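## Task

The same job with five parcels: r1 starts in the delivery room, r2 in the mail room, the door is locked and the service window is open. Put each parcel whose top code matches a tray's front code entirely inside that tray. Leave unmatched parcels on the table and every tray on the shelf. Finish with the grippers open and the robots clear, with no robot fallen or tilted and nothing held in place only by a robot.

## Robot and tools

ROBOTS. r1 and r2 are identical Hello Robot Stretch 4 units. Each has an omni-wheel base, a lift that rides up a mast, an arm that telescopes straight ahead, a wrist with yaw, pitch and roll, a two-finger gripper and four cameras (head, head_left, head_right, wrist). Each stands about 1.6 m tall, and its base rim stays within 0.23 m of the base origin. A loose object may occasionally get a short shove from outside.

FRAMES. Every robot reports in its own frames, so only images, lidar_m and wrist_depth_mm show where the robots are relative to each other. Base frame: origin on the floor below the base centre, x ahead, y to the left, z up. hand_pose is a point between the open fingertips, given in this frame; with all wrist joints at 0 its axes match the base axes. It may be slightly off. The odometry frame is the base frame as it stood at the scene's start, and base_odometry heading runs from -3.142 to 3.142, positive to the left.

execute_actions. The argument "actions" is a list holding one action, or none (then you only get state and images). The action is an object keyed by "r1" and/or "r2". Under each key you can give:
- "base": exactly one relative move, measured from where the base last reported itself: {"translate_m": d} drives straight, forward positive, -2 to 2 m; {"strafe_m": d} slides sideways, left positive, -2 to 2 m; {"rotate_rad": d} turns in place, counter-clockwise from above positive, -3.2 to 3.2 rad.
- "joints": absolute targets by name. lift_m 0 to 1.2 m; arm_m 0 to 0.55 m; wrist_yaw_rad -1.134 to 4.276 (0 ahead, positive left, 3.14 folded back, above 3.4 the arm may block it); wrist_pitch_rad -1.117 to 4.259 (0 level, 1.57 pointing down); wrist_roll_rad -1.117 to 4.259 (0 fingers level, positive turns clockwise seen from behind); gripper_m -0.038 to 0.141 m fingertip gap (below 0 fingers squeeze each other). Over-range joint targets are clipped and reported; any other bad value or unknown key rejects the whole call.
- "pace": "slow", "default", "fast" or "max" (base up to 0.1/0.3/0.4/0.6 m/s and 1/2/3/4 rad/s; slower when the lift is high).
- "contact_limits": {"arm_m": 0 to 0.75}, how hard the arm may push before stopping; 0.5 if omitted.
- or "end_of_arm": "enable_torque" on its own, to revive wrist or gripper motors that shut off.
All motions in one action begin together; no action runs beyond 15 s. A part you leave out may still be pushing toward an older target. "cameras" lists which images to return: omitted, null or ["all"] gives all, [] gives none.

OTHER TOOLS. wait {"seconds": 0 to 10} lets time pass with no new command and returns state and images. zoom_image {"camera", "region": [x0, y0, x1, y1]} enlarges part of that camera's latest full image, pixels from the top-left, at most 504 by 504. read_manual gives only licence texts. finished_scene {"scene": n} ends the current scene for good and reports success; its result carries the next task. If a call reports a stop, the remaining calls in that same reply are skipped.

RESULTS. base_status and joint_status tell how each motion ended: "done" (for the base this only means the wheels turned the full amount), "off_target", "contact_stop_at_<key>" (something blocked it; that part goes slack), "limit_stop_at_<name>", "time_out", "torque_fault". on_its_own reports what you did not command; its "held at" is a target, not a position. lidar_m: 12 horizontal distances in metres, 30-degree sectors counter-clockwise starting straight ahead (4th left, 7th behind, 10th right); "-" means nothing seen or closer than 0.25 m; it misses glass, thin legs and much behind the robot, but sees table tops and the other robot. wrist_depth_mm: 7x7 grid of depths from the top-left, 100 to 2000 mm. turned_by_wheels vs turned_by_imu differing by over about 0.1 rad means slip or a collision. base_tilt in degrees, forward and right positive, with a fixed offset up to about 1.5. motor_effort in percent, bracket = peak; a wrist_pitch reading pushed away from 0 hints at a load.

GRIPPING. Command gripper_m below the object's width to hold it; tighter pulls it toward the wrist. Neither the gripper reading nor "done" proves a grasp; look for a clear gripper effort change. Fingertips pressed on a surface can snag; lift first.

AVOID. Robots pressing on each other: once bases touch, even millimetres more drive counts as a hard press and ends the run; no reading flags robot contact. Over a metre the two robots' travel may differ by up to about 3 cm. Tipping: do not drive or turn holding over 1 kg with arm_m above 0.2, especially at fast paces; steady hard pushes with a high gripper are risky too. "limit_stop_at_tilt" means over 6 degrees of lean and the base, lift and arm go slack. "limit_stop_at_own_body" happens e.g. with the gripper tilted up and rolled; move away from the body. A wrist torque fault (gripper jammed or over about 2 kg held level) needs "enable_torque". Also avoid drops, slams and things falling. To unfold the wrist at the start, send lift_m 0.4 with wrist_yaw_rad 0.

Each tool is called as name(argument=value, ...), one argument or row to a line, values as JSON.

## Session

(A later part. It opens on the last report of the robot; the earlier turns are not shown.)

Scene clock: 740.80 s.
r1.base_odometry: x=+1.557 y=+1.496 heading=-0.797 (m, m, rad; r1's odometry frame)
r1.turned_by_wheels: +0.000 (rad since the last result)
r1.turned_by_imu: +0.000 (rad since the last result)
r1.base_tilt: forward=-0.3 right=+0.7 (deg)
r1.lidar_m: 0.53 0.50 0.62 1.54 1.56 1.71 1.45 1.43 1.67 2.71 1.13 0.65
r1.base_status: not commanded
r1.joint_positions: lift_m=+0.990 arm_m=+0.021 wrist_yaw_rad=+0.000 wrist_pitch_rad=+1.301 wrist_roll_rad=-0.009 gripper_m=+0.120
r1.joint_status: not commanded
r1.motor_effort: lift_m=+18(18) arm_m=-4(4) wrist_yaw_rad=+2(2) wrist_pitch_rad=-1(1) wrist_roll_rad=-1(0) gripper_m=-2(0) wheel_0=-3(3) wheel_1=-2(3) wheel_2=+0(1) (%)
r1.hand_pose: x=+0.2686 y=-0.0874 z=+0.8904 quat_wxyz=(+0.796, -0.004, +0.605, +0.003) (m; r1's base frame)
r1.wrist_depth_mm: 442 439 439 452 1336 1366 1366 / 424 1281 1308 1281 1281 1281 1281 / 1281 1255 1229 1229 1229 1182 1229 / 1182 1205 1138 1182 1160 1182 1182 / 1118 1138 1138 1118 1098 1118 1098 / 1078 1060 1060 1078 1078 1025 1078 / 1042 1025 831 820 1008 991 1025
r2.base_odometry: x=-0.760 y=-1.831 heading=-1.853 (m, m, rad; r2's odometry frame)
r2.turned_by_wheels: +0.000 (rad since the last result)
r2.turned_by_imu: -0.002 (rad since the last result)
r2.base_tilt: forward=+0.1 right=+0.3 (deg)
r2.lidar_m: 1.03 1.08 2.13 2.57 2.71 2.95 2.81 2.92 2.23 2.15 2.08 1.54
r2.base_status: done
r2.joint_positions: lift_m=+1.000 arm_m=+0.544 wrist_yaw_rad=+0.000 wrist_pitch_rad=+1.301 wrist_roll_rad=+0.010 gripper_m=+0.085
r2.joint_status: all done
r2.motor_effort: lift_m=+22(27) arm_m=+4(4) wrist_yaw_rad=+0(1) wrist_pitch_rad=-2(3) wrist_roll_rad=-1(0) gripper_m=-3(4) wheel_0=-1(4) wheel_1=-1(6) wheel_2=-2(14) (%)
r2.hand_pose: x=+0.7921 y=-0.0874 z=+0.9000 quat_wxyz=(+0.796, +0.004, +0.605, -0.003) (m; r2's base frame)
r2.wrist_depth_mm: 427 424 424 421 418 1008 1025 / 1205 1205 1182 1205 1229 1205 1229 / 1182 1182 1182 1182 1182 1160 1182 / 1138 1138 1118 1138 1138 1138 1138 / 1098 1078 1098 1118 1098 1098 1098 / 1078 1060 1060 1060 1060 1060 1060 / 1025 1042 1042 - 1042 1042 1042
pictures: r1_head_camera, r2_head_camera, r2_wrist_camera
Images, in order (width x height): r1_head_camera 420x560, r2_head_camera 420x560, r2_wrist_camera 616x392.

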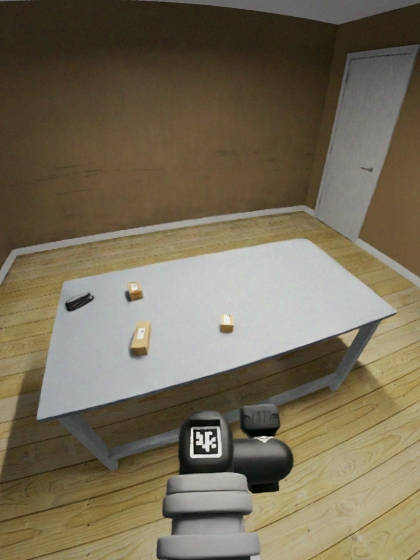

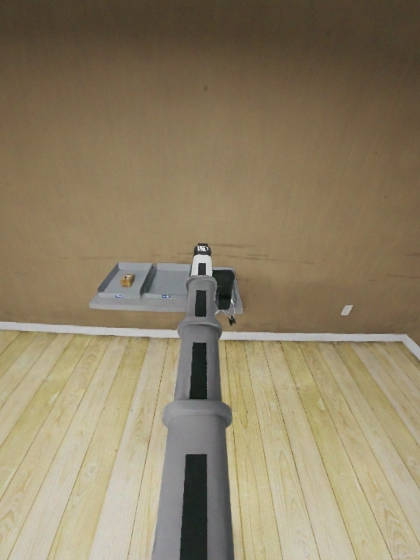

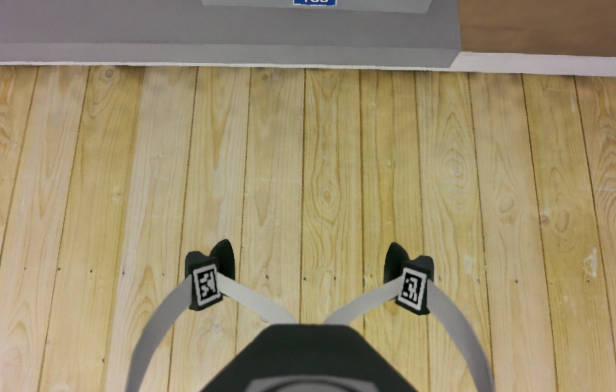

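execute_actions(
  actions=[],
  cameras=["r2_head_right_camera","r2_head_left_camera"],
)

zoom_image(
  camera="r2_head_right_camera",
  region=[100, 230, 300, 330],
)

Scene clock: 746.17 s.
r1.base_odometry: x=+1.557 y=+1.496 heading=-0.797 (m, m, rad; r1's odometry frame)
r1.turned_by_wheels: +0.000 (rad since the last result)
r1.turned_by_imu: +0.000 (rad since the last result)
r1.base_tilt: forward=-0.3 right=+0.7 (deg)
r1.lidar_m: 0.53 0.53 0.60 1.57 1.53 1.71 1.46 1.44 1.62 2.71 1.14 0.64
r1.base_status: not commanded
r1.joint_positions: lift_m=+0.990 arm_m=+0.021 wrist_yaw_rad=+0.000 wrist_pitch_rad=+1.301 wrist_roll_rad=-0.009 gripper_m=+0.120
r1.joint_status: not commanded
r1.motor_effort: lift_m=+18(18) arm_m=-4(4) wrist_yaw_rad=+1(2) wrist_pitch_rad=-1(1) wrist_roll_rad=+0(0) gripper_m=-2(0) wheel_0=-3(3) wheel_1=-2(3) wheel_2=+0(1) (%)
r1.hand_pose: x=+0.2686 y=-0.0874 z=+0.8904 quat_wxyz=(+0.796, -0.004, +0.605, +0.003) (m; r1's base frame)
r1.wrist_depth_mm: 442 439 442 449 1336 1397 1336 / 427 1308 1308 1281 1281 1281 1281 / 1229 1255 1229 1229 1205 1205 1205 / 1160 1182 1160 1182 1182 1182 1160 / 1138 1098 1118 1118 1118 1098 1118 / 1078 1078 1078 1098 1060 1042 1060 / 1042 1025 842 831 1008 1008 1008
r2.base_odometry: x=-0.760 y=-1.831 heading=-1.853 (m, m, rad; r2's odometry frame)
r2.turned_by_wheels: +0.000 (rad since the last result)
r2.turned_by_imu: +0.000 (rad since the last result)
r2.base_tilt: forward=+0.1 right=+0.3 (deg)
r2.lidar_m: 1.03 1.07 2.11 2.58 2.70 2.92 2.81 2.95 2.24 2.14 2.11 1.55
r2.base_status: done
r2.joint_positions: lift_m=+1.000 arm_m=+0.544 wrist_yaw_rad=+0.000 wrist_pitch_rad=+1.301 wrist_roll_rad=+0.010 gripper_m=+0.085
r2.joint_status: all done
r2.motor_effort: lift_m=+22(27) arm_m=+4(4) wrist_yaw_rad=+1(1) wrist_pitch_rad=-2(3) wrist_roll_rad=+0(0) gripper_m=-3(4) wheel_0=-1(4) wheel_1=-1(6) wheel_2=-2(14) (%)
r2.hand_pose: x=+0.7921 y=-0.0874 z=+0.9000 quat_wxyz=(+0.796, +0.004, +0.605, -0.003) (m; r2's base frame)
r2.wrist_depth_mm: 424 424 421 421 421 1008 1025 / 1229 1205 1205 1205 1229 1205 1205 / 1160 1182 1182 1182 1182 1182 1182 / 1118 1138 1138 1160 1138 1138 1160 / 1118 1098 1098 1118 1078 1078 1118 / 1060 1060 1060 1060 1060 1078 1078 / 1042 1025 1042 - 1042 1025 1025
pictures: r2_head_left_camera, r2_head_right_camera
Images, in order (width x height): r2_head_left_camera 420x672, r2_head_right_camera 420x672.

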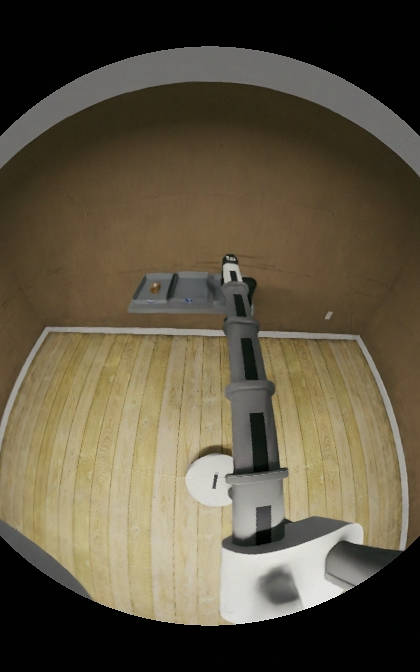

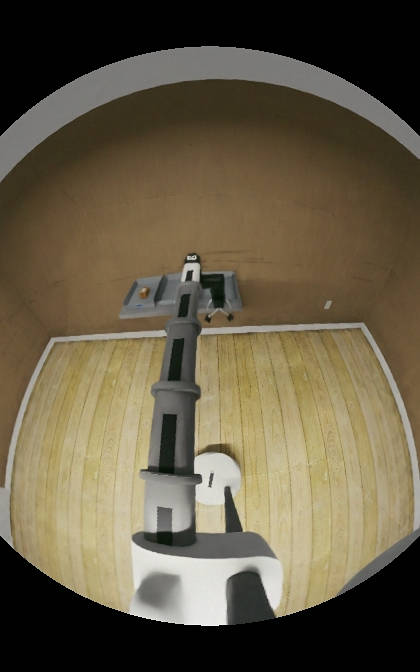

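Region (100, 230, 300, 330) of r2_head_right_camera's 420x672 image, scaled by 2.520, with more detail than that image has.

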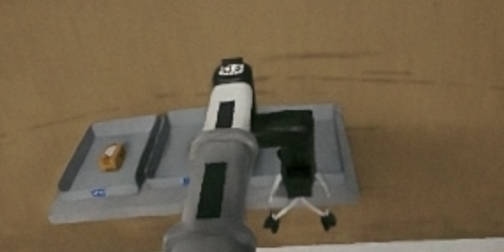

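The wrist hides the parcel in these images, so I'll retract the arm. That clears the shelf and lets me check the tray.

execute_actions(
  actions=[
    {"r2":{"joints":{"arm_m":0.15},"pace":"max"}},
  ],
  cameras=["r2_head_camera"],
)

zoom_image(
  camera="r2_head_camera",
  region=[80, 245, 260, 325],
)

Scene clock: 754.93 s.
r1.base_odometry: x=+1.557 y=+1.496 heading=-0.797 (m, m, rad; r1's odometry frame)
r1.turned_by_wheels: +0.000 (rad since the last result)
r1.turned_by_imu: +0.000 (rad since the last result)
r1.base_tilt: forward=-0.3 right=+0.6 (deg)
r1.lidar_m: 0.50 0.51 0.62 1.54 1.52 1.69 1.44 1.44 1.66 2.71 1.13 0.63
r1.base_status: not commanded
r1.joint_positions: lift_m=+0.990 arm_m=+0.021 wrist_yaw_rad=+0.000 wrist_pitch_rad=+1.301 wrist_roll_rad=-0.009 gripper_m=+0.120
r1.joint_status: not commanded
r1.motor_effort: lift_m=+18(18) arm_m=-4(4) wrist_yaw_rad=+1(1) wrist_pitch_rad=-1(1) wrist_roll_rad=+2(0) gripper_m=+1(0) wheel_0=-3(3) wheel_1=-3(3) wheel_2=+0(0) (%)
r1.hand_pose: x=+0.2686 y=-0.0874 z=+0.8904 quat_wxyz=(+0.796, -0.004, +0.605, +0.003) (m; r1's base frame)
r1.wrist_depth_mm: 445 439 442 452 1336 1336 1336 / 427 1281 1281 1281 1281 1281 1281 / 1229 1229 1205 1255 1205 1205 1182 / 1182 1182 1160 1182 1160 1160 1160 / 1118 1118 1118 1138 1118 1098 1118 / 1078 1078 1078 1078 1060 1060 1060 / 1025 1042 842 831 991 991 1008
r2.base_odometry: x=-0.760 y=-1.831 heading=-1.853 (m, m, rad; r2's odometry frame)
r2.turned_by_wheels: +0.000 (rad since the last result)
r2.turned_by_imu: -0.001 (rad since the last result)
r2.base_tilt: forward=+0.0 right=+0.4 (deg)
r2.lidar_m: 1.01 1.07 2.13 2.57 2.65 2.91 2.82 2.91 2.23 2.15 2.08 1.53
r2.base_status: not commanded
r2.joint_positions: lift_m=+1.000 arm_m=+0.151 wrist_yaw_rad=+0.000 wrist_pitch_rad=+1.301 wrist_roll_rad=+0.010 gripper_m=+0.085
r2.joint_status: all done
r2.motor_effort: lift_m=+22(22) arm_m=-5(6) wrist_yaw_rad=+4(2) wrist_pitch_rad=-2(3) wrist_roll_rad=+0(0) gripper_m=-3(2) wheel_0=-1(1) wheel_1=-1(1) wheel_2=-2(2) (%)
r2.hand_pose: x=+0.3986 y=-0.0874 z=+0.9000 quat_wxyz=(+0.796, +0.004, +0.606, -0.003) (m; r2's base frame)
r2.wrist_depth_mm: 1281 1255 1255 1255 1281 1281 1281 / 1205 1229 1229 1229 1229 1229 1255 / 1182 1182 1182 1182 1160 1182 1205 / 1138 1118 1138 1138 1138 1138 1118 / 1098 1098 1118 1118 1098 1098 1098 / 1078 1078 1060 1078 1078 1078 1060 / 1025 1025 1042 - 1060 1025 1025
pictures: r2_head_camera
Images, in order (width x height): r2_head_camera 420x560.

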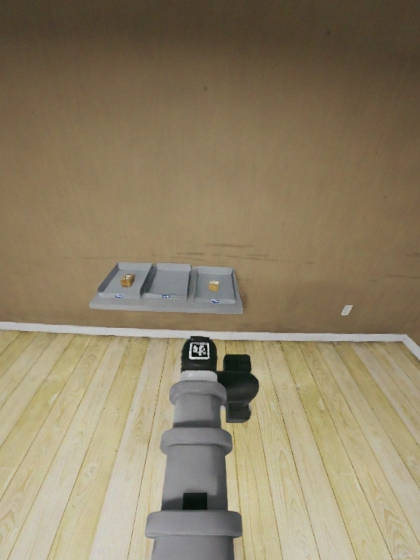

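Region (80, 245, 260, 325) of r2_head_camera's 420x560 image, scaled by 2.800, with more detail than that image has.

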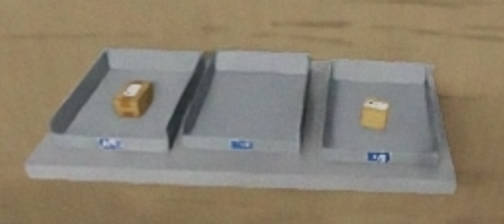

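finished_scene(
  scene=2,
)

The scene is finished: the task was done.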